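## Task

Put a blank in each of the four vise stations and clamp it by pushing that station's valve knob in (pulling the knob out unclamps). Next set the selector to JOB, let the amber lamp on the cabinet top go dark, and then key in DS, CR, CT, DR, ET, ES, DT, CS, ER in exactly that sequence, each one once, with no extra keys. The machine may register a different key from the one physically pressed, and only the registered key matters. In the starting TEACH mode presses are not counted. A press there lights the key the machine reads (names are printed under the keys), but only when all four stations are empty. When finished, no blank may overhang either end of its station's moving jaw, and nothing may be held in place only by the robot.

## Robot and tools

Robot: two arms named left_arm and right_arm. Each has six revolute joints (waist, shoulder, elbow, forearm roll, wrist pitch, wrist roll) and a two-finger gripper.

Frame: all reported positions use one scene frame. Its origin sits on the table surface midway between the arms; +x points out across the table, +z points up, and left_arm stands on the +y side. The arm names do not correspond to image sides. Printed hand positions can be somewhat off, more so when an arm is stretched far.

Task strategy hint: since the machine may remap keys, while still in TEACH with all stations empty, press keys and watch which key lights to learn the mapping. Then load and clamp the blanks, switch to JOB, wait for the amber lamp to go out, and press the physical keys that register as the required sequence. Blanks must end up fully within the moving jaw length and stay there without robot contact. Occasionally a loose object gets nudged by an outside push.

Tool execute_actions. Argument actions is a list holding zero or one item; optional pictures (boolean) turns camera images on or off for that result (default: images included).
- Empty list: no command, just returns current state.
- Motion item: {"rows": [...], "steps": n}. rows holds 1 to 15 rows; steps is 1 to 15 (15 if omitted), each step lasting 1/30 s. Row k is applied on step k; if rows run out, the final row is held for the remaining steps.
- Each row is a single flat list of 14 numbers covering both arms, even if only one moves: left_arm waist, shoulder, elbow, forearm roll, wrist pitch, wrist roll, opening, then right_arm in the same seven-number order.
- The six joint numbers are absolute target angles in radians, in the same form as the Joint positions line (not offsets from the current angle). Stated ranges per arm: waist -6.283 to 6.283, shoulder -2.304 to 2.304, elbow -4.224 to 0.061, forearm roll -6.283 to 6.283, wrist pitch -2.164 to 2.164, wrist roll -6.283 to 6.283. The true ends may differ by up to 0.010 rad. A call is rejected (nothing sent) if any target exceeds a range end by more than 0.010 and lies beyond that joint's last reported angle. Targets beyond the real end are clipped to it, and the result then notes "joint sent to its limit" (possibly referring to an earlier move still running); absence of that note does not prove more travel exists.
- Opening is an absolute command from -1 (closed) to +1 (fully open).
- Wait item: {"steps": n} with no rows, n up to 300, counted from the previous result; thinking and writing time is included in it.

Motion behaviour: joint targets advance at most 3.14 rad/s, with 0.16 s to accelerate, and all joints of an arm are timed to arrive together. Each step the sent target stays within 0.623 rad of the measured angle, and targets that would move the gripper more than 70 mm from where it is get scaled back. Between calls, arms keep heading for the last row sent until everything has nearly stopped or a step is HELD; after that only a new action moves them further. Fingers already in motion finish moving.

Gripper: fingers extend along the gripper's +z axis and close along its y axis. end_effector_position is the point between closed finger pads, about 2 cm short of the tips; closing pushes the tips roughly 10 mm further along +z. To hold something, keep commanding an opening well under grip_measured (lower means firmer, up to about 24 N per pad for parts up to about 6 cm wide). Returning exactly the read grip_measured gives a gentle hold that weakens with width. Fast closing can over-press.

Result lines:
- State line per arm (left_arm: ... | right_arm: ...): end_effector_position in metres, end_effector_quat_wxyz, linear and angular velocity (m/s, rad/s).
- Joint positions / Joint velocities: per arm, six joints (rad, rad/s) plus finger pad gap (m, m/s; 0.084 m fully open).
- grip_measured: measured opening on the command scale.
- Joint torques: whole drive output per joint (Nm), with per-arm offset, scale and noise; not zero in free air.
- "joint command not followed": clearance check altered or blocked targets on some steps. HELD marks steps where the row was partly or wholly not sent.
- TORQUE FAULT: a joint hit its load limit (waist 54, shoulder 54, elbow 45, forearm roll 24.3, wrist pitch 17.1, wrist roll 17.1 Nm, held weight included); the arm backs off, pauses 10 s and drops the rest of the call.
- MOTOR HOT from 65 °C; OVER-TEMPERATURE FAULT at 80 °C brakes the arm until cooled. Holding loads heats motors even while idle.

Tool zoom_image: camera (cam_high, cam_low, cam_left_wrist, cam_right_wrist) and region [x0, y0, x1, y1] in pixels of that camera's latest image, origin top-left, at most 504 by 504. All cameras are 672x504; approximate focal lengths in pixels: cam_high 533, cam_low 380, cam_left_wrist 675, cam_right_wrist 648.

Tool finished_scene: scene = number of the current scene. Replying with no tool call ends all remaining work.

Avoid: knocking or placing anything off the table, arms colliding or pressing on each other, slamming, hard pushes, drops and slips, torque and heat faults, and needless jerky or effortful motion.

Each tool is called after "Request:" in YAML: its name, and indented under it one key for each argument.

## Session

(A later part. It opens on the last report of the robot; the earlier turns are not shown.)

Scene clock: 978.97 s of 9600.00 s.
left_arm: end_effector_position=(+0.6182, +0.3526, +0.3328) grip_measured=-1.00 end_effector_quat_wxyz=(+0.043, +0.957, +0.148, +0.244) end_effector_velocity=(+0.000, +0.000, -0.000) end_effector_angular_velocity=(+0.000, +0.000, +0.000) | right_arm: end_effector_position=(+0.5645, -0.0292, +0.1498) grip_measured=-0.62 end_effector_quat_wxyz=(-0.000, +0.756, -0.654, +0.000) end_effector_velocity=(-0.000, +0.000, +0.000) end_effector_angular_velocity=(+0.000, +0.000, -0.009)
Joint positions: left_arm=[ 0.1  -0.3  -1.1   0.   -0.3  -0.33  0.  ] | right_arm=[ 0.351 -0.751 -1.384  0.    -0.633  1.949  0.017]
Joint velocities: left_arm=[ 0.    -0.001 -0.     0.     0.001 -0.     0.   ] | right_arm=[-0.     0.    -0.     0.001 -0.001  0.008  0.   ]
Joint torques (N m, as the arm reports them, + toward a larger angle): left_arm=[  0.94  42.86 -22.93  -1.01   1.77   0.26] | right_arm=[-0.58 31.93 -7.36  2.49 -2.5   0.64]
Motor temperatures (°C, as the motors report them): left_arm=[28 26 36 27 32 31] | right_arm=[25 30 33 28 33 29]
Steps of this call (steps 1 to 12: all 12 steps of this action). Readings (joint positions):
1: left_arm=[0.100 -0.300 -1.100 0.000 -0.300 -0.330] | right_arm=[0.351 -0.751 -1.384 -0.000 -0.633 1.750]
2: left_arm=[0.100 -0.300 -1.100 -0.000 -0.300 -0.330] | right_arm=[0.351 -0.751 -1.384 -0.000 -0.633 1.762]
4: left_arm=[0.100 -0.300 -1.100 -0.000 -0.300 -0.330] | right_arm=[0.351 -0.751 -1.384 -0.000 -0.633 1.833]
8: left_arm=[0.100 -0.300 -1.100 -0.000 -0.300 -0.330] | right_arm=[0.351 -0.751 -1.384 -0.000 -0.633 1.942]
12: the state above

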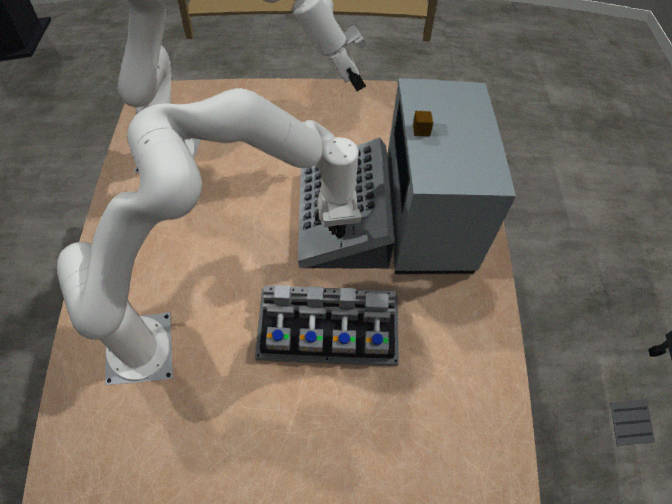

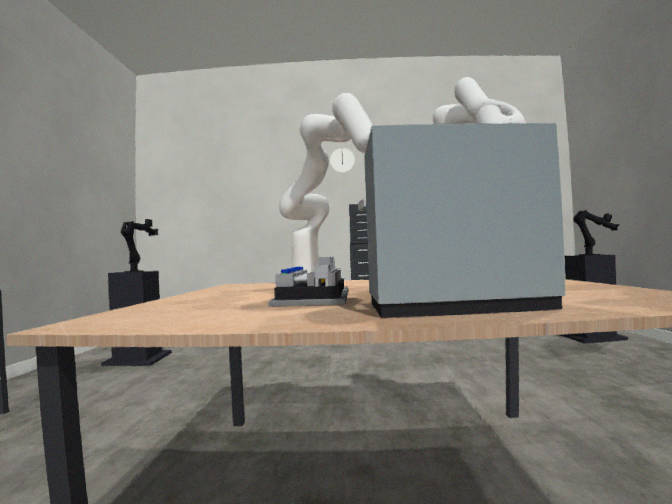

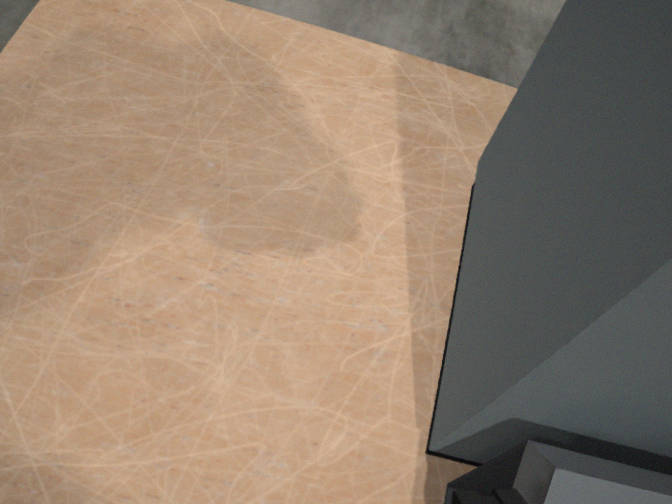

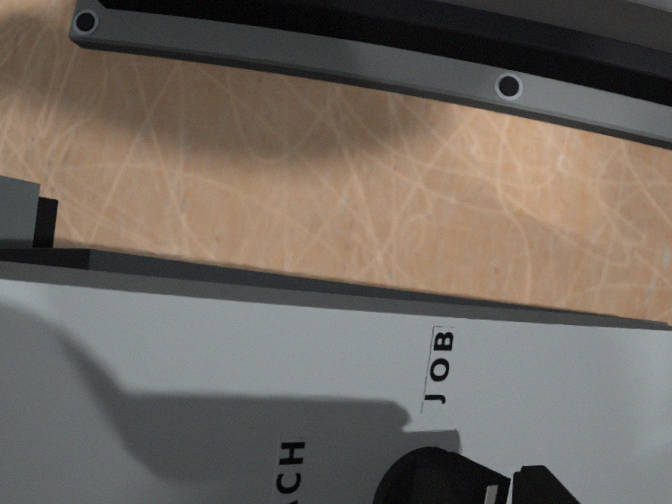

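Request:
execute_actions:
  actions:
    - {"rows":[[0.1,-0.3,-1.1,0,-0.3,-0.33,-1,0.351,-0.751,-1.384,0,-0.633,2.1,-0.6],[0.1,-0.3,-1.1,0,-0.3,-0.33,-1,0.351,-0.751,-1.384,0,-0.633,2.1,-0.6],[0.1,-0.3,-1.1,0,-0.3,-0.33,-1,0.351,-0.751,-1.384,0,-0.633,2.1,-0.6],[0.1,-0.3,-1.1,0,-0.3,-0.33,-1,0.351,-0.751,-1.384,0,-0.633,2.1,-0.6],[0.1,-0.3,-1.1,0,-0.3,-0.33,-1,0.351,-0.751,-1.384,0,-0.633,2.1,-0.6],[0.1,-0.3,-1.1,0,-0.3,-0.33,-1,0.351,-0.751,-1.384,0,-0.633,2.1,-0.6],[0.1,-0.3,-1.1,0,-0.3,-0.33,-1,0.351,-0.751,-1.384,0,-0.633,2.1,-0.6],[0.1,-0.3,-1.1,0,-0.3,-0.33,-1,0.351,-0.751,-1.384,0,-0.633,2.1,-0.2]]}

Request:
execute_actions:
  actions:
    - {"rows":[[0.1,-0.3,-1.1,0,-0.3,-0.33,-1,0.351,-0.698,-1.396,0,-0.698,2.1,-0.2]],"steps":10}
  pictures: false

Request:
execute_actions:
  actions:
    - {"rows":[[0.1,-0.3,-1.1,0,-0.3,-0.33,-1,0.351,-0.55,-1.37,0,-0.82,2.1,-0.2]],"steps":12}

Scene clock: 988.73 s of 9600.00 s.
left_arm: end_effector_position=(+0.6182, +0.3526, +0.3328) grip_measured=-1.00 end_effector_quat_wxyz=(+0.043, +0.957, +0.148, +0.244) end_effector_velocity=(+0.000, -0.000, +0.001) end_effector_angular_velocity=(-0.000, -0.001, -0.000) | right_arm: end_effector_position=(+0.5638, -0.0297, +0.1494) grip_measured=-0.22 end_effector_quat_wxyz=(-0.001, -0.705, +0.709, +0.000) end_effector_velocity=(+0.005, +0.003, +0.004) end_effector_angular_velocity=(+0.009, -0.016, -0.001)
Joint positions: left_arm=[ 0.1  -0.3  -1.1  -0.   -0.3  -0.33  0.  ] | right_arm=[ 0.351 -0.751 -1.383 -0.    -0.634  2.1    0.035]
Joint velocities: left_arm=[-0.     0.001 -0.    -0.001  0.     0.001  0.   ] | right_arm=[ 0.     0.003 -0.006 -0.     0.009  0.001  0.   ]
Joint torques (N m, as the arm reports them, + toward a larger angle): left_arm=[  0.13  43.05 -22.94  -0.45   1.7    0.22] | right_arm=[ -0.55  41.94 -12.18   1.09  -0.42   0.58]
Motor temperatures (°C, as the motors report them): left_arm=[28 26 36 27 32 31] | right_arm=[25 30 33 28 33 29]
Steps of this call (steps 1 to 15: the robot went on to your last target; steps 16 to 90: nothing new was sent; then 6.27 s passed at rest; steps 91 to 105: all 15 steps of this action). Readings (joint positions):
91: left_arm=[0.100 -0.300 -1.100 -0.000 -0.300 -0.330] | right_arm=[0.351 -0.751 -1.384 0.000 -0.633 1.951]
92: left_arm=[0.100 -0.300 -1.100 0.000 -0.300 -0.330] | right_arm=[0.351 -0.751 -1.384 0.000 -0.633 1.962]
94: left_arm=[0.100 -0.300 -1.100 -0.000 -0.300 -0.330] | right_arm=[0.351 -0.751 -1.384 0.000 -0.633 2.027]
98: left_arm=[0.100 -0.300 -1.100 -0.000 -0.300 -0.330] | right_arm=[0.351 -0.751 -1.383 -0.000 -0.635 2.096]
105: the state above

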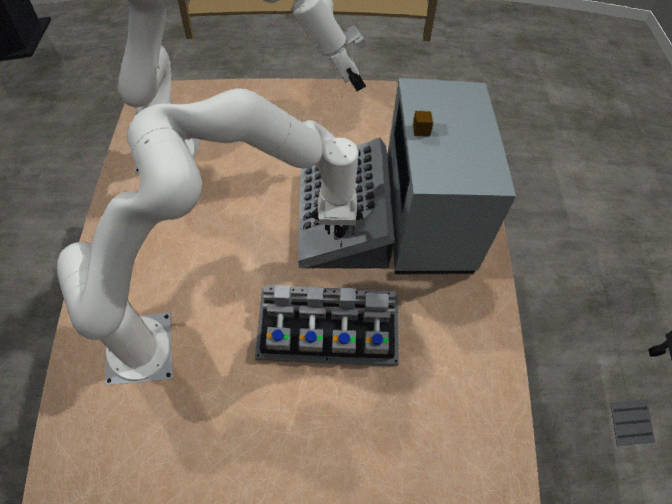

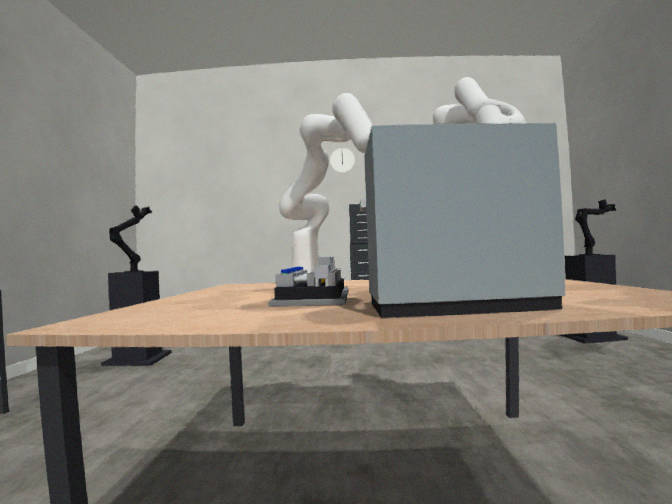

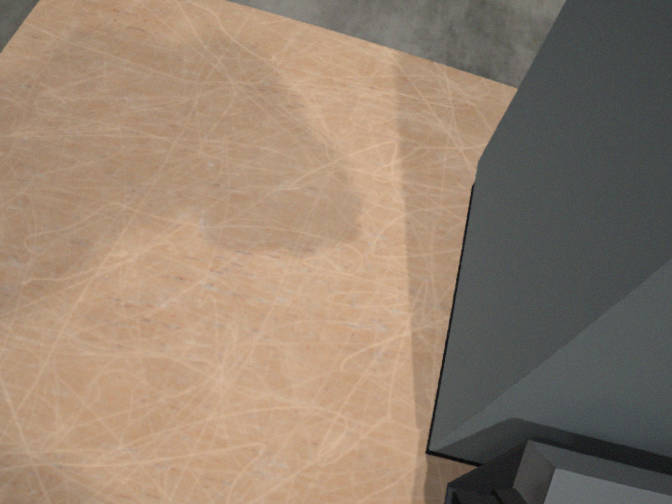

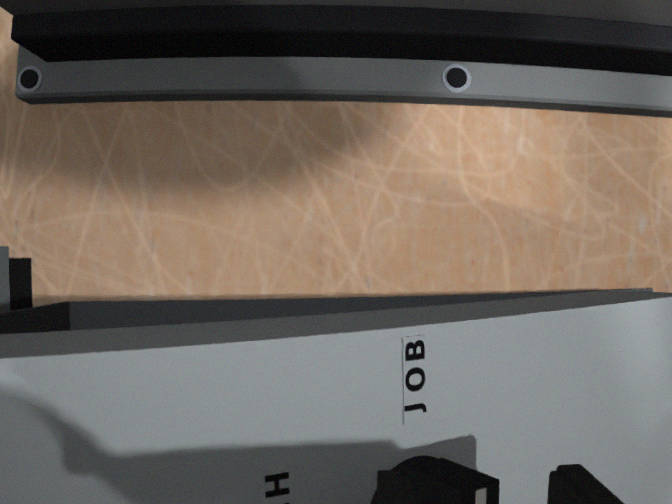

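Scene clock: 989.07 s of 9600.00 s.
left_arm: end_effector_position=(+0.6182, +0.3526, +0.3328) grip_measured=-1.00 end_effector_quat_wxyz=(+0.043, +0.957, +0.148, +0.244) end_effector_velocity=(+0.000, +0.000, -0.000) end_effector_angular_velocity=(+0.002, +0.000, -0.002) | right_arm: end_effector_position=(+0.5645, -0.0293, +0.1878) grip_measured=-0.22 end_effector_quat_wxyz=(-0.000, -0.705, +0.709, +0.000) end_effector_velocity=(-0.006, -0.004, -0.011) end_effector_angular_velocity=(-0.012, +0.021, -0.001)
Joint positions: left_arm=[ 0.1  -0.3  -1.1  -0.   -0.3  -0.33  0.  ] | right_arm=[ 0.351 -0.699 -1.396 -0.    -0.698  2.1    0.035]
Joint velocities: left_arm=[ 0.    -0.001 -0.001  0.001 -0.     0.002  0.   ] | right_arm=[-0.001 -0.011  0.01   0.    -0.004  0.     0.   ]
Joint torques (N m, as the arm reports them, + toward a larger angle): left_arm=[  0.61  42.23 -22.84  -0.8    1.75   0.22] | right_arm=[ -1.75  40.24 -14.8    2.77  -0.56   0.44]
Motor temperatures (°C, as the motors report them): left_arm=[28 26 36 27 32 31] | right_arm=[25 31 33 28 33 29]
Steps of this call (steps 1 to 10: all 10 steps of this action). Readings (joint positions):
1: left_arm=[0.100 -0.300 -1.100 -0.000 -0.300 -0.330] | right_arm=[0.351 -0.751 -1.384 -0.000 -0.635 2.100]
2: left_arm=[0.100 -0.300 -1.100 0.000 -0.300 -0.330] | right_arm=[0.351 -0.745 -1.384 -0.000 -0.646 2.100]
4: left_arm=[0.100 -0.300 -1.100 -0.000 -0.300 -0.330] | right_arm=[0.351 -0.713 -1.391 -0.000 -0.681 2.100]
8: left_arm=[0.100 -0.300 -1.100 -0.000 -0.300 -0.330] | right_arm=[0.351 -0.697 -1.397 0.000 -0.697 2.100]
10: the state above

Scene clock: 989.47 s of 9600.00 s.
left_arm: end_effector_position=(+0.6182, +0.3526, +0.3328) grip_measured=-1.00 end_effector_quat_wxyz=(+0.043, +0.957, +0.148, +0.244) end_effector_velocity=(+0.000, -0.000, +0.000) end_effector_angular_velocity=(-0.000, -0.001, +0.001) | right_arm: end_effector_position=(+0.5455, -0.0402, +0.2696) grip_measured=-0.22 end_effector_quat_wxyz=(-0.001, -0.705, +0.709, +0.000) end_effector_velocity=(-0.004, -0.003, -0.006) end_effector_angular_velocity=(-0.008, +0.013, -0.000)
Joint positions: left_arm=[ 0.1  -0.3  -1.1   0.   -0.3  -0.33  0.  ] | right_arm=[ 0.351 -0.552 -1.369 -0.    -0.82   2.1    0.035]
Joint velocities: left_arm=[-0.     0.     0.     0.001  0.001 -0.001  0.   ] | right_arm=[-0.001 -0.005  0.008 -0.001 -0.003  0.     0.   ]
Joint torques (N m, as the arm reports them, + toward a larger angle): left_arm=[  0.68  42.63 -23.35  -0.6    1.75   0.29] | right_arm=[ -1.81  37.94 -12.89   2.53  -0.38   0.57]
Motor temperatures (°C, as the motors report them): left_arm=[28 26 36 27 32 31] | right_arm=[25 31 33 28 33 29]
Steps of this call (steps 1 to 12: all 12 steps of this action). Readings (joint positions):
1: left_arm=[0.100 -0.300 -1.100 -0.000 -0.300 -0.330] | right_arm=[0.351 -0.698 -1.395 -0.000 -0.699 2.100]
2: left_arm=[0.100 -0.300 -1.100 -0.000 -0.300 -0.330] | right_arm=[0.351 -0.690 -1.391 -0.000 -0.708 2.100]
4: left_arm=[0.100 -0.300 -1.100 -0.000 -0.300 -0.330] | right_arm=[0.351 -0.633 -1.378 -0.000 -0.757 2.100]
8: left_arm=[0.100 -0.300 -1.100 -0.000 -0.300 -0.330] | right_arm=[0.351 -0.551 -1.375 0.000 -0.816 2.100]
12: the state above

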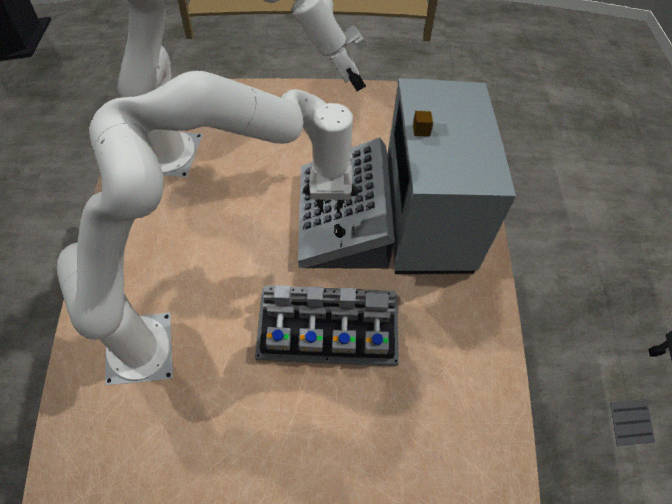

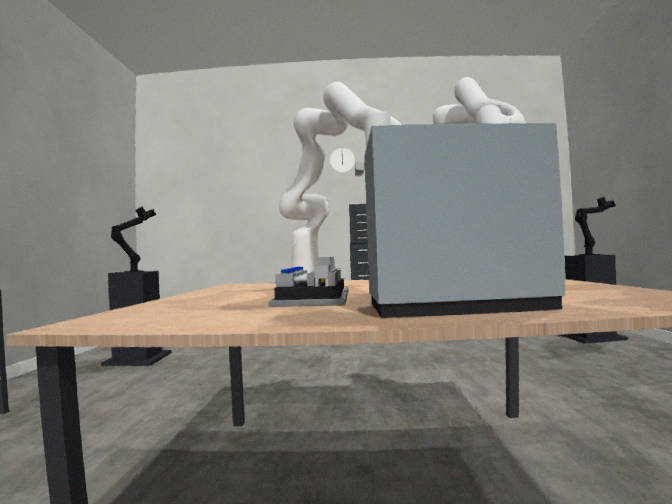

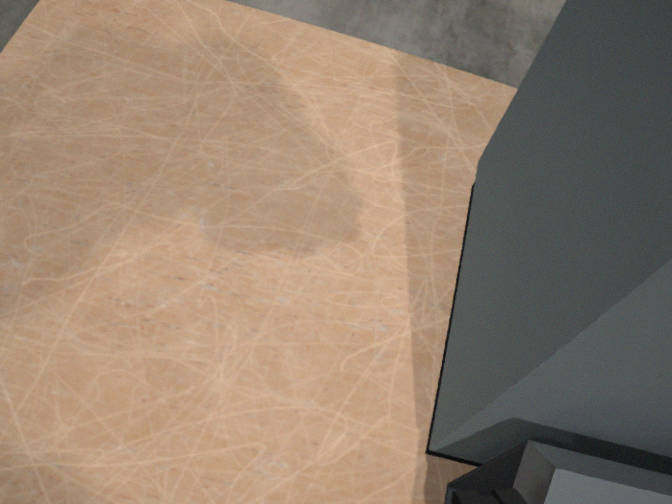

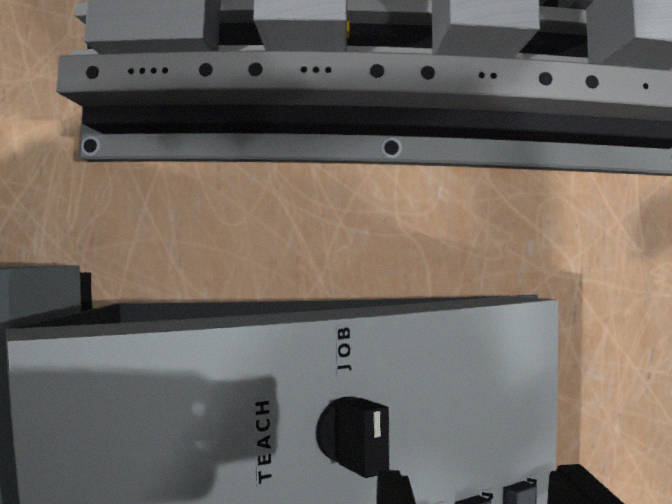

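Request:
execute_actions:
  actions:
    - {"rows":[[0.1,-0.3,-1.1,0,-0.3,-0.33,-1,0.1,-0.25,-1.2,0,-0.85,1.5,-0.2],[0.1,-0.3,-1.1,0,-0.3,-0.33,-1,0.1,-0.25,-1.2,0,-0.85,1.5,-0.2],[0.1,-0.3,-1.1,0,-0.3,-0.33,-1,0.1,-0.25,-1.2,0,-0.85,1.5,-0.2],[0.1,-0.3,-1.1,0,-0.3,-0.33,-1,0.1,-0.25,-1.2,0,-0.85,1.5,-0.2],[0.1,-0.3,-1.1,0,-0.3,-0.33,-1,-0.35,-0.1,-0.9,0,-0.8,0.9,-0.2]]}
  pictures: false

Request:
execute_actions:
  actions:
    - {"rows":[[-0.1,-0.3,-1.0,0,-0.2,-0.36,-1,-0.5,-0.1,-0.9,0,-0.8,0.5,-0.2],[-0.1,-0.3,-1.0,0,-0.2,-0.36,-1,-0.5,-0.1,-0.9,0,-0.8,0.5,-0.2],[-0.1,-0.3,-1.0,0,-0.2,-0.36,-1,-0.5,-0.1,-0.9,0,-0.8,0.5,-0.2],[-0.1,-0.3,-1.0,0,-0.2,-0.36,-1,-0.5,-0.1,-0.9,0,-0.8,0.5,-0.2],[-0.1,-0.3,-1.0,0,-0.2,-0.36,-1,-0.5,-0.1,-0.9,0,-0.8,0.5,-0.2],[-0.1,-0.3,-1.0,0,-0.2,-0.36,-1,-0.5,-0.1,-0.9,0,-0.8,0.5,-0.2],[-0.27,-0.4,-1.0,0,-0.1,-0.39,-1,-0.5,-0.1,-0.9,0,-0.8,0.5,-0.2]]}
  pictures: false

Request:
execute_actions:
  actions:
    - {"rows":[[-0.276,-0.45,-1.03,0,-0.1,-0.398,-1,-0.5,-0.1,-0.9,0,-0.8,0.5,-0.2],[-0.276,-0.45,-1.03,0,-0.1,-0.398,-1,-0.5,-0.1,-0.9,0,-0.8,0.5,-0.2],[-0.276,-0.45,-1.03,0,-0.1,-0.398,-1,-0.5,-0.1,-0.9,0,-0.8,0.5,-0.2],[-0.276,-0.45,-1.03,0,-0.1,-0.398,-1,-0.5,-0.1,-0.9,0,-0.8,0.5,-0.2],[-0.276,-0.569,-1.08,0,-0.06,-0.398,-1,-0.5,-0.1,-0.9,0,-0.8,0.5,-0.2]]}

Scene clock: 1001.10 s of 9600.00 s.
left_arm: end_effector_position=(+0.6182, +0.3526, +0.3328) grip_measured=-1.00 end_effector_quat_wxyz=(+0.043, +0.957, +0.148, +0.244) end_effector_velocity=(+0.000, -0.000, -0.000) end_effector_angular_velocity=(+0.000, -0.001, -0.000) | right_arm: end_effector_position=(+0.5402, -0.2519, +0.3144) grip_measured=-0.22 end_effector_quat_wxyz=(-0.006, +0.753, -0.658, +0.005) end_effector_velocity=(-0.118, -0.482, +0.028) end_effector_angular_velocity=(-0.025, +0.032, +0.444)
Joint positions: left_arm=[ 0.1  -0.3  -1.1  -0.   -0.3  -0.33  0.  ] | right_arm=[ 0.008 -0.309 -1.14  -0.    -0.816  1.618  0.035]
Joint velocities: left_arm=[-0.    -0.     0.     0.     0.002 -0.     0.   ] | right_arm=[-0.841  0.49   0.561 -0.     0.036 -1.284  0.   ]
Joint torques (N m, as the arm reports them, + toward a larger angle): left_arm=[  1.27  43.18 -23.11  -0.69   1.73   0.31] | right_arm=[  3.66  26.65 -13.7    1.37  -0.18   0.29]
Motor temperatures (°C, as the motors report them): left_arm=[28 26 36 27 32 31] | right_arm=[25 31 33 28 33 29]
Steps of this call (steps 1 to 15: the robot went on to your last target; steps 16 to 90: nothing new was sent; then 8.13 s passed at rest; steps 91 to 105: all 15 steps of this action). Readings (joint positions):
91: left_arm=[0.100 -0.300 -1.100 0.000 -0.300 -0.330] | right_arm=[0.351 -0.550 -1.370 0.000 -0.820 2.099]
92: left_arm=[0.100 -0.300 -1.100 0.000 -0.300 -0.330] | right_arm=[0.347 -0.545 -1.366 0.000 -0.820 2.088]
94: left_arm=[0.100 -0.300 -1.100 -0.000 -0.300 -0.330] | right_arm=[0.318 -0.511 -1.345 0.000 -0.824 2.014]
98: left_arm=[0.100 -0.300 -1.100 -0.000 -0.300 -0.330] | right_arm=[0.207 -0.424 -1.273 0.000 -0.824 1.866]
105: the state above

Scene clock: 1001.60 s of 9600.00 s.
left_arm: end_effector_position=(+0.5635, +0.1335, +0.2448) grip_measured=-1.00 end_effector_quat_wxyz=(+0.092, +0.969, +0.004, +0.228) end_effector_velocity=(-0.093, -0.217, -0.120) end_effector_angular_velocity=(-0.010, +0.053, -0.320) | right_arm: end_effector_position=(+0.4582, -0.4644, +0.3188) grip_measured=-0.22 end_effector_quat_wxyz=(-0.000, +0.881, -0.474, +0.001) end_effector_velocity=(-0.218, -0.313, -0.002) end_effector_angular_velocity=(+0.001, +0.023, +1.622)
Joint positions: left_arm=[-0.256 -0.394 -1.001 -0.    -0.11  -0.387  0.   ] | right_arm=[-0.425 -0.13  -0.934 -0.    -0.802  0.734  0.035]
Joint velocities: left_arm=[-0.373 -0.185  0.053 -0.001  0.192 -0.059  0.   ] | right_arm=[-0.774  0.31   0.353  0.     0.021 -2.396  0.   ]
Joint torques (N m, as the arm reports them, + toward a larger angle): left_arm=[ 27.95  72.5  -25.92  -0.57   1.49   0.43] | right_arm=[  6.05  22.02 -13.19   2.57   0.11   0.89]
Motor temperatures (°C, as the motors report them): left_arm=[28 26 36 27 32 31] | right_arm=[25 31 33 28 33 29]
Steps of this call (steps 1 to 15: all 15 steps of this action). Readings (joint positions):
1: left_arm=[0.099 -0.300 -1.100 0.000 -0.299 -0.330] | right_arm=[-0.020 -0.293 -1.121 -0.000 -0.814 1.574]
2: left_arm=[0.091 -0.300 -1.095 0.000 -0.294 -0.332] | right_arm=[-0.050 -0.279 -1.105 -0.000 -0.813 1.532]
4: left_arm=[0.034 -0.299 -1.068 0.000 -0.265 -0.340] | right_arm=[-0.113 -0.254 -1.077 -0.000 -0.812 1.450]
8: left_arm=[-0.079 -0.305 -1.017 -0.000 -0.210 -0.357] | right_arm=[-0.233 -0.207 -1.022 -0.000 -0.808 1.252]
15: the state above

Scene clock: 1002.10 s of 9600.00 s.
left_arm: end_effector_position=(+0.5806, +0.1126, +0.1752) grip_measured=-1.00 end_effector_quat_wxyz=(+0.087, +0.975, -0.000, +0.207) end_effector_velocity=(+0.004, -0.003, +0.008) end_effector_angular_velocity=(-0.006, -0.014, -0.001) | right_arm: end_effector_position=(+0.4363, -0.4930, +0.3183) grip_measured=-0.22 end_effector_quat_wxyz=(-0.000, +0.916, -0.402, -0.000) end_effector_velocity=(-0.001, -0.002, +0.000) end_effector_angular_velocity=(+0.000, -0.001, -0.002)
Joint positions: left_arm=[-0.276 -0.568 -1.08   0.    -0.06  -0.398  0.   ] | right_arm=[-0.5   -0.1   -0.9    0.    -0.8    0.5    0.035]
Joint velocities: left_arm=[-0.002  0.006 -0.007  0.     0.003 -0.001  0.   ] | right_arm=[-0.004  0.001  0.001  0.001  0.    -0.002  0.   ]
Joint torques (N m, as the arm reports them, + toward a larger angle): left_arm=[  0.85  49.95 -19.25  -1.14   1.64   0.29] | right_arm=[  1.16  19.94 -13.08   3.17  -0.48   0.74]
Motor temperatures (°C, as the motors report them): left_arm=[28 26 36 27 32 31] | right_arm=[25 31 33 28 33 29]
Steps of this call (steps 1 to 15: all 15 steps of this action). Readings (joint positions):
1: left_arm=[-0.264 -0.399 -1.000 -0.000 -0.105 -0.389] | right_arm=[-0.450 -0.120 -0.923 -0.000 -0.802 0.659]
2: left_arm=[-0.269 -0.409 -1.007 -0.000 -0.103 -0.391] | right_arm=[-0.470 -0.112 -0.914 -0.000 -0.801 0.597]
4: left_arm=[-0.273 -0.438 -1.024 0.000 -0.100 -0.396] | right_arm=[-0.494 -0.102 -0.903 -0.000 -0.801 0.524]
8: left_arm=[-0.275 -0.518 -1.062 0.000 -0.076 -0.398] | right_arm=[-0.499 -0.101 -0.900 0.000 -0.800 0.502]
15: the state above

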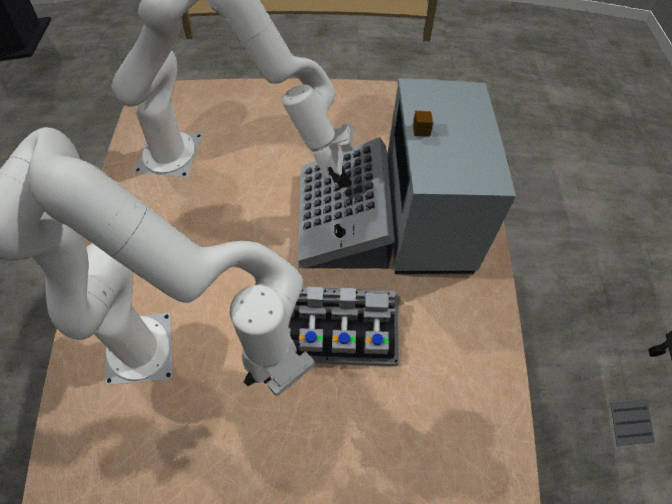

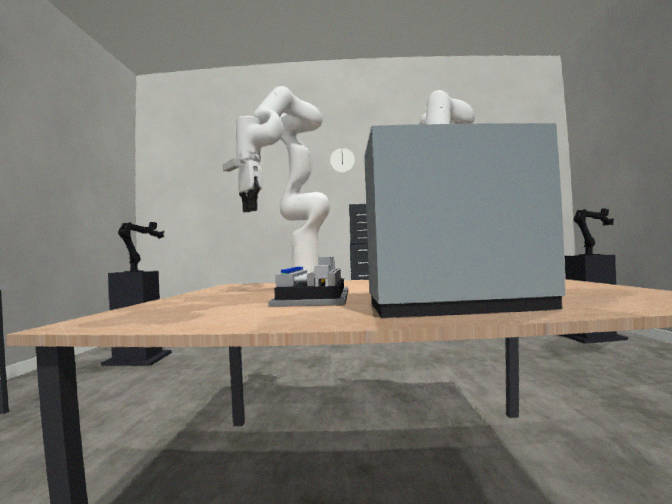

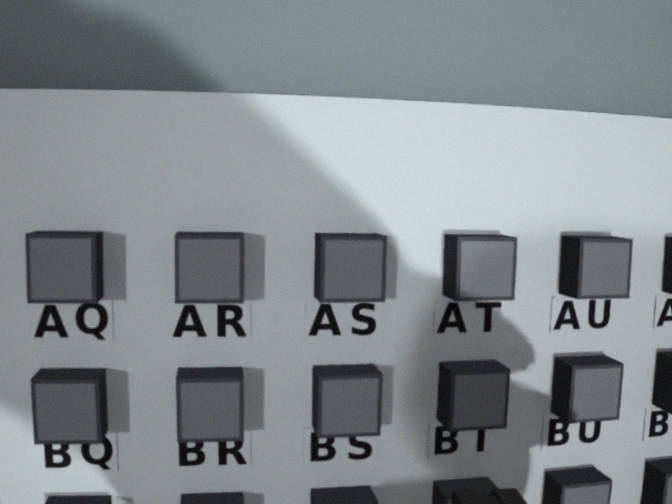

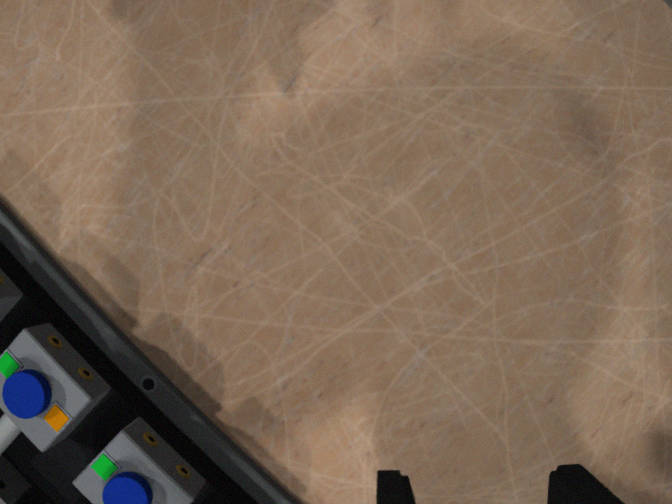

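Request:
execute_actions:
  actions:
    - {"rows":[[-0.276,-0.623,-1.096,0,-0.021,-0.398,-1,-0.5,-0.1,-0.9,0,-0.8,0.5,-0.2]],"steps":11}
  pictures: false

Request:
execute_actions:
  actions:
    - {"rows":[[-0.276,-0.569,-1.08,0,-0.06,-0.398,-1,-0.5,-0.1,-0.9,0,-0.8,0.5,-0.2],[-0.276,-0.569,-1.08,0,-0.06,-0.398,-1,-0.5,-0.1,-0.9,0,-0.8,0.5,-0.2],[-0.276,-0.569,-1.08,0,-0.06,-0.398,-1,-0.5,-0.1,-0.9,0,-0.8,0.5,-0.2],[-0.276,-0.569,-1.08,0,-0.06,-0.398,-1,-0.5,-0.1,-0.9,0,-0.8,0.5,-0.2],[-0.276,-0.569,-1.08,0,-0.06,-0.398,-1,-0.5,-0.1,-0.9,0,-0.8,0.5,-0.2],[-0.209,-0.56,-1.136,0,-0.114,-0.331,-1,-0.5,-0.1,-0.9,0,-0.8,0.5,-0.2],[-0.209,-0.56,-1.136,0,-0.114,-0.331,-1,-0.5,-0.1,-0.9,0,-0.8,0.5,-0.2],[-0.209,-0.56,-1.136,0,-0.114,-0.331,-1,-0.5,-0.1,-0.9,0,-0.8,0.5,-0.2],[-0.209,-0.571,-1.136,0,-0.114,-0.331,-1,-0.5,-0.1,-0.9,0,-0.8,0.5,-0.2]]}

Scene clock: 1011.37 s of 9600.00 s.
left_arm: end_effector_position=(+0.5857, +0.1102, +0.1501) grip_measured=-1.00 end_effector_quat_wxyz=(+0.087, +0.975, -0.000, +0.206) end_effector_velocity=(+0.003, -0.002, +0.004) end_effector_angular_velocity=(-0.005, -0.012, -0.001) | right_arm: end_effector_position=(+0.4362, -0.4932, +0.3184) grip_measured=-0.22 end_effector_quat_wxyz=(+0.000, +0.916, -0.402, +0.000) end_effector_velocity=(-0.000, -0.000, -0.000) end_effector_angular_velocity=(-0.000, -0.000, -0.000)
Joint positions: left_arm=[-0.276 -0.623 -1.096  0.    -0.022 -0.398  0.   ] | right_arm=[-0.5   -0.1   -0.9    0.    -0.8    0.5    0.035]
Joint velocities: left_arm=[-0.     0.002 -0.003  0.001  0.008  0.     0.   ] | right_arm=[-0.001  0.     0.    -0.     0.    -0.    -0.   ]
Joint torques (N m, as the arm reports them, + toward a larger angle): left_arm=[  0.24  51.43 -20.22  -0.99   2.01   0.22] | right_arm=[ -2.9   19.95 -13.48   1.95  -0.27   0.36]
Motor temperatures (°C, as the motors report them): left_arm=[28 26 36 27 32 31] | right_arm=[25 30 33 28 32 29]
Steps of this call (steps 1 to 15: the robot went on to your last target; steps 16 to 90: nothing new was sent; then 5.90 s passed at rest; steps 91 to 101: all 11 steps of this action). Readings (joint positions):
91: left_arm=[-0.276 -0.570 -1.080 -0.000 -0.059 -0.398] | right_arm=[-0.500 -0.100 -0.900 -0.000 -0.800 0.500]
92: left_arm=[-0.276 -0.578 -1.084 0.000 -0.052 -0.398] | right_arm=[-0.500 -0.100 -0.900 -0.000 -0.800 0.500]
94: left_arm=[-0.276 -0.610 -1.093 0.000 -0.030 -0.398] | right_arm=[-0.500 -0.100 -0.900 -0.000 -0.800 0.500]
98: left_arm=[-0.276 -0.623 -1.095 -0.000 -0.023 -0.398] | right_arm=[-0.500 -0.100 -0.900 -0.000 -0.800 0.500]
101: the state above

Scene clock: 1011.87 s of 9600.00 s.
left_arm: end_effector_position=(+0.6108, +0.1482, +0.1919) grip_measured=-1.00 end_effector_quat_wxyz=(+0.073, +0.975, -0.000, +0.211) end_effector_velocity=(-0.002, -0.003, -0.001) end_effector_angular_velocity=(+0.004, +0.005, -0.010) | right_arm: end_effector_position=(+0.4362, -0.4932, +0.3184) grip_measured=-0.22 end_effector_quat_wxyz=(+0.000, +0.916, -0.402, +0.000) end_effector_velocity=(-0.000, -0.001, +0.000) end_effector_angular_velocity=(-0.001, -0.000, -0.001)
Joint positions: left_arm=[-0.209 -0.572 -1.135 -0.    -0.114 -0.331  0.   ] | right_arm=[-0.5   -0.1   -0.9   -0.    -0.8    0.5    0.035]
Joint velocities: left_arm=[-0.005 -0.     0.     0.    -0.005  0.004  0.   ] | right_arm=[-0.002  0.    -0.    -0.001  0.    -0.    -0.   ]
Joint torques (N m, as the arm reports them, + toward a larger angle): left_arm=[  0.62  54.18 -21.58  -1.08   1.68   0.28] | right_arm=[ -1.18  19.46 -13.53   1.82   0.     0.46]
Motor temperatures (°C, as the motors report them): left_arm=[28 26 36 27 32 31] | right_arm=[25 30 33 28 32 29]
Steps of this call (steps 1 to 15: all 15 steps of this action). Readings (joint positions):
1: left_arm=[-0.276 -0.622 -1.096 0.000 -0.022 -0.398] | right_arm=[-0.500 -0.100 -0.900 -0.000 -0.800 0.500]
2: left_arm=[-0.276 -0.615 -1.093 -0.000 -0.028 -0.398] | right_arm=[-0.500 -0.100 -0.900 0.000 -0.800 0.500]
4: left_arm=[-0.276 -0.583 -1.084 -0.000 -0.050 -0.398] | right_arm=[-0.500 -0.100 -0.900 0.000 -0.800 0.500]
8: left_arm=[-0.248 -0.566 -1.104 -0.000 -0.086 -0.367] | right_arm=[-0.500 -0.100 -0.900 0.000 -0.800 0.500]
15: the state above

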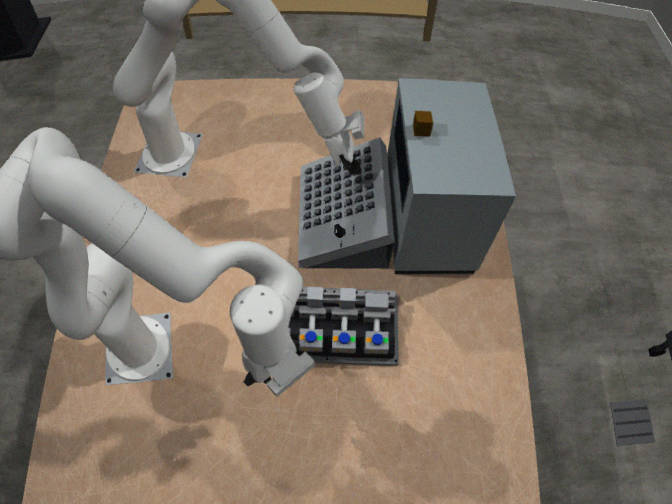

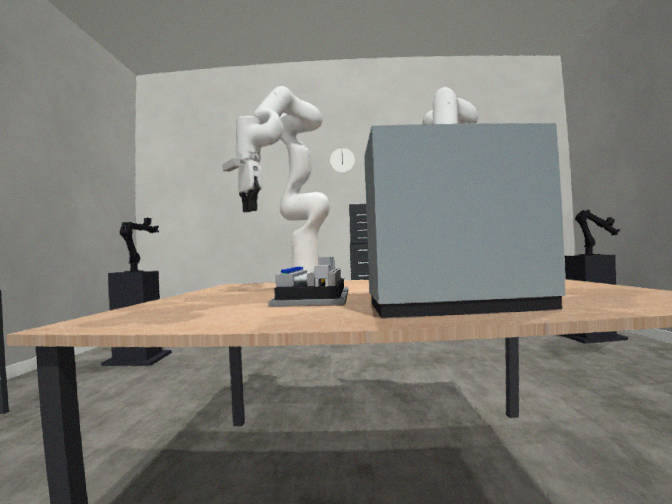

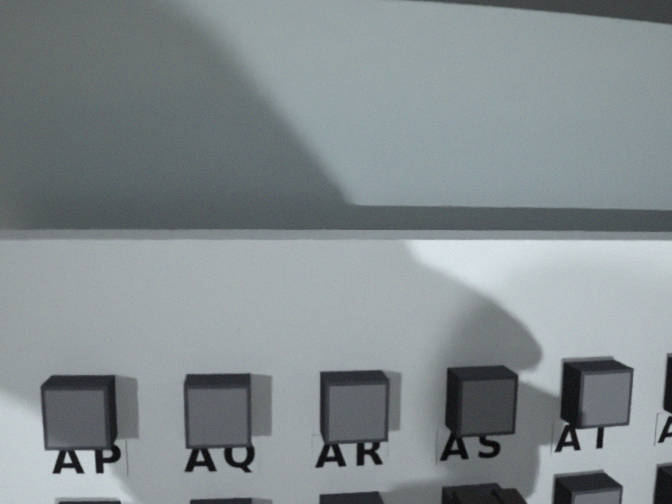

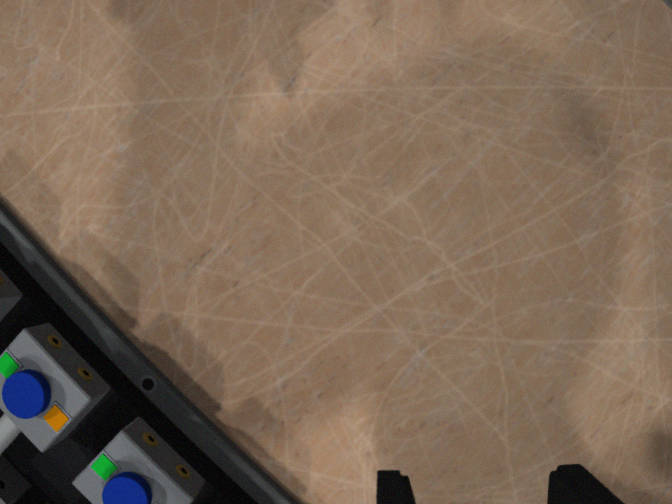

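Request:
execute_actions:
  actions:
    - {"rows":[[-0.209,-0.625,-1.152,0,-0.075,-0.331,-1,-0.5,-0.1,-0.9,0,-0.8,0.5,-0.2]],"steps":11}

Request:
execute_actions:
  actions:
    - {"rows":[[-0.209,-0.565,-1.136,0,-0.114,-0.331,-1,-0.5,-0.1,-0.9,0,-0.8,0.5,-0.2],[-0.209,-0.565,-1.136,0,-0.114,-0.331,-1,-0.5,-0.1,-0.9,0,-0.8,0.5,-0.2],[-0.209,-0.565,-1.136,0,-0.114,-0.331,-1,-0.5,-0.1,-0.9,0,-0.8,0.5,-0.2],[-0.209,-0.565,-1.136,0,-0.114,-0.331,-1,-0.5,-0.1,-0.9,0,-0.8,0.5,-0.2],[-0.209,-0.565,-1.136,0,-0.114,-0.331,-1,-0.5,-0.1,-0.9,0,-0.8,0.5,-0.2],[-0.308,-0.605,-1.223,0,-0.149,-0.43,-1,-0.5,-0.1,-0.9,0,-0.8,0.5,-0.2],[-0.308,-0.605,-1.223,0,-0.149,-0.43,-1,-0.5,-0.1,-0.9,0,-0.8,0.5,-0.2],[-0.308,-0.605,-1.223,0,-0.149,-0.43,-1,-0.5,-0.1,-0.9,0,-0.8,0.5,-0.2],[-0.308,-0.605,-1.223,0,-0.149,-0.43,-1,-0.5,-0.1,-0.9,0,-0.8,0.5,-0.2],[-0.308,-0.605,-1.223,0,-0.149,-0.43,-1,-0.5,-0.1,-0.9,0,-0.8,0.5,-0.2],[-0.308,-0.623,-1.223,0,-0.149,-0.43,-1,-0.5,-0.1,-0.9,0,-0.8,0.5,-0.2]]}
  pictures: false

Request:
execute_actions:
  actions:
    - {"rows":[[-0.308,-0.623,-1.223,0,-0.149,-0.43,-1,-0.5,-0.1,-0.9,0,-0.8,0.5,-0.2],[-0.308,-0.623,-1.223,0,-0.149,-0.43,-1,-0.5,-0.1,-0.9,0,-0.8,0.5,-0.2],[-0.308,-0.623,-1.223,0,-0.149,-0.43,-1,-0.5,-0.1,-0.9,0,-0.8,0.5,-0.2],[-0.308,-0.623,-1.223,0,-0.149,-0.43,-1,-0.5,-0.1,-0.9,0,-0.8,0.5,-0.2],[-0.308,-0.677,-1.239,0,-0.110,-0.43,-1,-0.5,-0.1,-0.9,0,-0.8,0.5,-0.2]]}

Scene clock: 1025.43 s of 9600.00 s.
left_arm: end_effector_position=(+0.6175, +0.1461, +0.1677) grip_measured=-1.00 end_effector_quat_wxyz=(+0.073, +0.975, -0.000, +0.212) end_effector_velocity=(+0.001, -0.000, -0.000) end_effector_angular_velocity=(-0.000, -0.004, -0.001) | right_arm: end_effector_position=(+0.4362, -0.4932, +0.3184) grip_measured=-0.22 end_effector_quat_wxyz=(+0.000, +0.916, -0.402, +0.000) end_effector_velocity=(+0.000, +0.001, +0.000) end_effector_angular_velocity=(+0.000, +0.000, +0.001)
Joint positions: left_arm=[-0.209 -0.625 -1.152  0.    -0.076 -0.331  0.   ] | right_arm=[-0.5   -0.1   -0.9    0.    -0.8    0.5    0.035]
Joint velocities: left_arm=[ 0.    -0.002 -0.001  0.001  0.005  0.001  0.   ] | right_arm=[ 0.001  0.     0.     0.    -0.     0.     0.   ]
Joint torques (N m, as the arm reports them, + toward a larger angle): left_arm=[  0.88  52.06 -20.88  -1.06   2.12   0.31] | right_arm=[ -0.97  18.22 -13.21   1.83  -0.55   0.3 ]
Motor temperatures (°C, as the motors report them): left_arm=[28 26 36 27 32 31] | right_arm=[25 30 34 28 32 29]
Steps of this call (steps 1 to 15: the robot went on to your last target; steps 16 to 90: nothing new was sent; then 10.20 s passed at rest; steps 91 to 101: all 11 steps of this action). Readings (joint positions):
91: left_arm=[-0.209 -0.572 -1.136 -0.000 -0.113 -0.331] | right_arm=[-0.500 -0.100 -0.900 0.000 -0.800 0.500]
92: left_arm=[-0.209 -0.580 -1.140 0.000 -0.106 -0.331] | right_arm=[-0.500 -0.100 -0.900 0.000 -0.800 0.500]
94: left_arm=[-0.209 -0.612 -1.149 0.000 -0.084 -0.331] | right_arm=[-0.500 -0.100 -0.900 -0.000 -0.800 0.500]
98: left_arm=[-0.209 -0.625 -1.151 -0.000 -0.077 -0.331] | right_arm=[-0.500 -0.100 -0.900 -0.000 -0.800 0.500]
101: the state above

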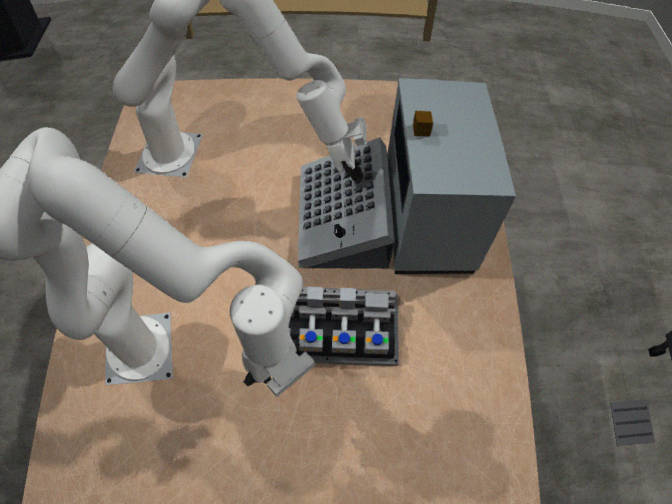

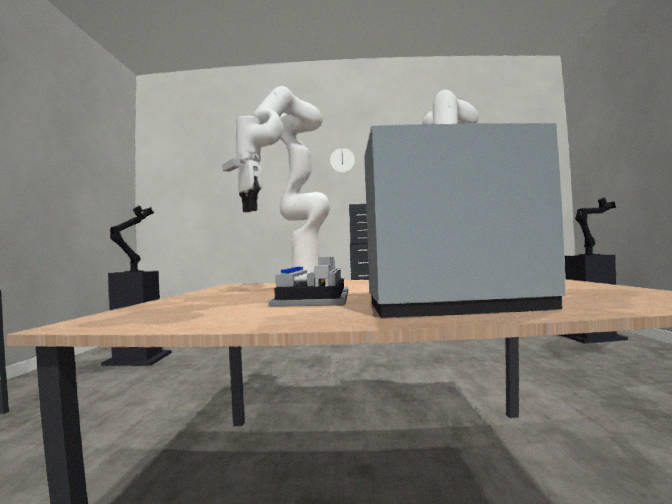

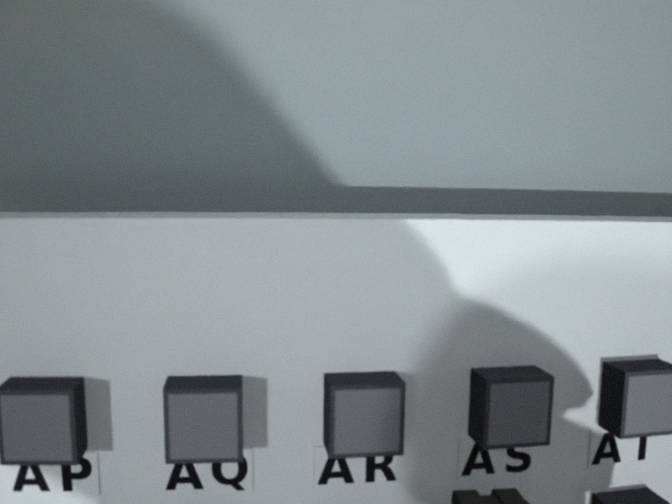

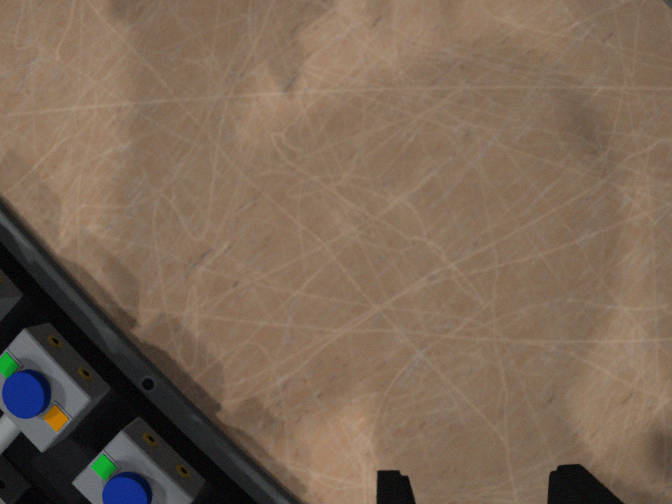

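Scene clock: 1025.93 s of 9600.00 s.
left_arm: end_effector_position=(+0.6102, +0.0764, +0.1935) grip_measured=-1.00 end_effector_quat_wxyz=(+0.093, +0.975, -0.000, +0.203) end_effector_velocity=(-0.010, +0.011, -0.034) end_effector_angular_velocity=(+0.021, +0.055, +0.015) | right_arm: end_effector_position=(+0.4362, -0.4932, +0.3184) grip_measured=-0.22 end_effector_quat_wxyz=(+0.000, +0.916, -0.402, +0.000) end_effector_velocity=(-0.000, -0.000, +0.000) end_effector_angular_velocity=(+0.001, -0.001, -0.002)
Joint positions: left_arm=[-0.307 -0.623 -1.222 -0.    -0.149 -0.43   0.   ] | right_arm=[-0.5   -0.1   -0.9   -0.    -0.8    0.5    0.035]
Joint velocities: left_arm=[ 0.008 -0.04   0.01  -0.001 -0.009 -0.007  0.   ] | right_arm=[-0.001  0.     0.     0.001  0.     0.     0.   ]
Joint torques (N m, as the arm reports them, + toward a larger angle): left_arm=[  0.17  65.53 -23.94  -0.74   1.9    0.17] | right_arm=[ -3.09  22.18 -14.32   2.28  -0.09   0.89]
Motor temperatures (°C, as the motors report them): left_arm=[28 26 36 27 32 31] | right_arm=[25 30 34 28 32 29]
Steps of this call (steps 1 to 15: all 15 steps of this action). Readings (joint positions):
1: left_arm=[-0.209 -0.624 -1.152 0.000 -0.076 -0.331] | right_arm=[-0.500 -0.100 -0.900 0.000 -0.800 0.500]
2: left_arm=[-0.209 -0.617 -1.149 -0.000 -0.081 -0.331] | right_arm=[-0.500 -0.100 -0.900 0.000 -0.800 0.500]
4: left_arm=[-0.209 -0.582 -1.140 -0.000 -0.103 -0.331] | right_arm=[-0.500 -0.100 -0.900 0.000 -0.800 0.500]
8: left_arm=[-0.241 -0.579 -1.167 -0.000 -0.127 -0.368] | right_arm=[-0.500 -0.100 -0.900 -0.000 -0.800 0.500]
15: the state above

Scene clock: 1026.43 s of 9600.00 s.
left_arm: end_effector_position=(+0.6164, +0.0728, +0.1678) grip_measured=-1.00 end_effector_quat_wxyz=(+0.093, +0.975, -0.000, +0.204) end_effector_velocity=(+0.002, -0.001, -0.001) end_effector_angular_velocity=(-0.002, -0.006, -0.002) | right_arm: end_effector_position=(+0.4362, -0.4932, +0.3184) grip_measured=-0.22 end_effector_quat_wxyz=(+0.000, +0.916, -0.402, +0.000) end_effector_velocity=(-0.000, -0.000, +0.000) end_effector_angular_velocity=(-0.001, -0.000, +0.000)
Joint positions: left_arm=[-0.308 -0.677 -1.239 -0.    -0.111 -0.43   0.   ] | right_arm=[-0.5   -0.1   -0.9   -0.    -0.8    0.5    0.035]
Joint velocities: left_arm=[-0.    -0.004 -0.002  0.     0.008  0.001  0.   ] | right_arm=[-0.     0.001 -0.    -0.001 -0.    -0.    -0.   ]
Joint torques (N m, as the arm reports them, + toward a larger angle): left_arm=[  0.65  53.52 -20.94  -0.99   2.14   0.28] | right_arm=[ -0.68  19.68 -14.75   2.43  -0.24   0.5 ]
Motor temperatures (°C, as the motors report them): left_arm=[28 26 36 27 32 31] | right_arm=[25 30 34 28 32 29]
Steps of this call (steps 1 to 15: all 15 steps of this action). Readings (joint positions):
1: left_arm=[-0.307 -0.623 -1.222 -0.000 -0.149 -0.430] | right_arm=[-0.500 -0.100 -0.900 0.000 -0.800 0.500]
2: left_arm=[-0.307 -0.623 -1.222 -0.000 -0.149 -0.430] | right_arm=[-0.500 -0.100 -0.900 -0.000 -0.800 0.500]
4: left_arm=[-0.307 -0.623 -1.223 -0.000 -0.149 -0.430] | right_arm=[-0.500 -0.100 -0.900 0.000 -0.800 0.500]
8: left_arm=[-0.308 -0.663 -1.236 0.000 -0.119 -0.430] | right_arm=[-0.500 -0.100 -0.900 0.000 -0.800 0.500]
15: the state above

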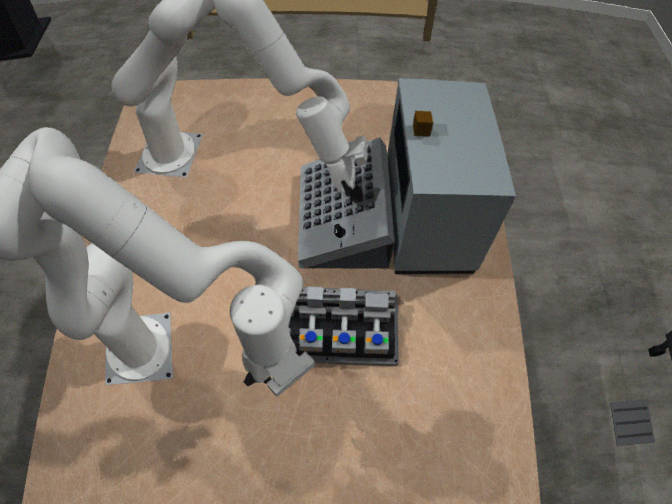

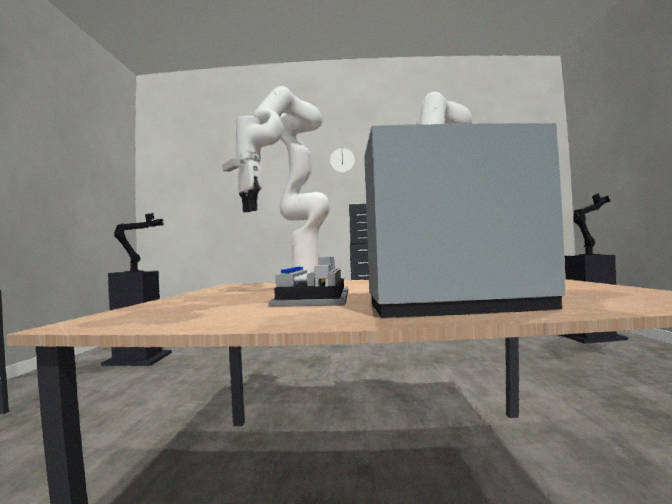

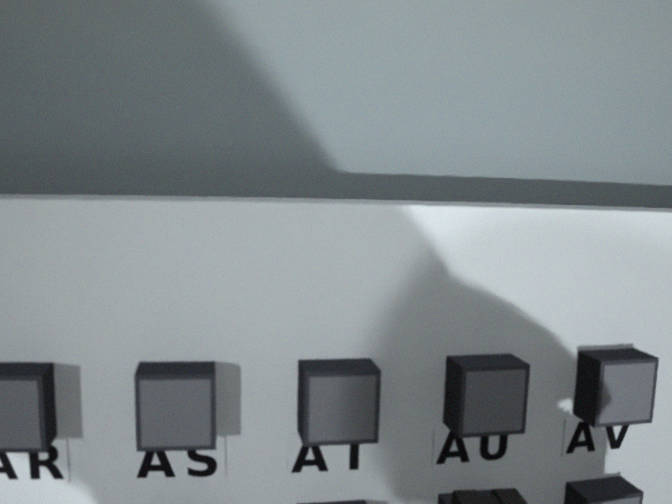

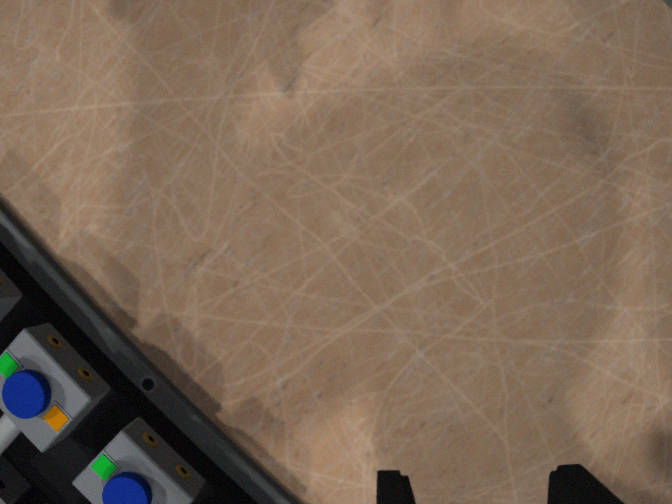

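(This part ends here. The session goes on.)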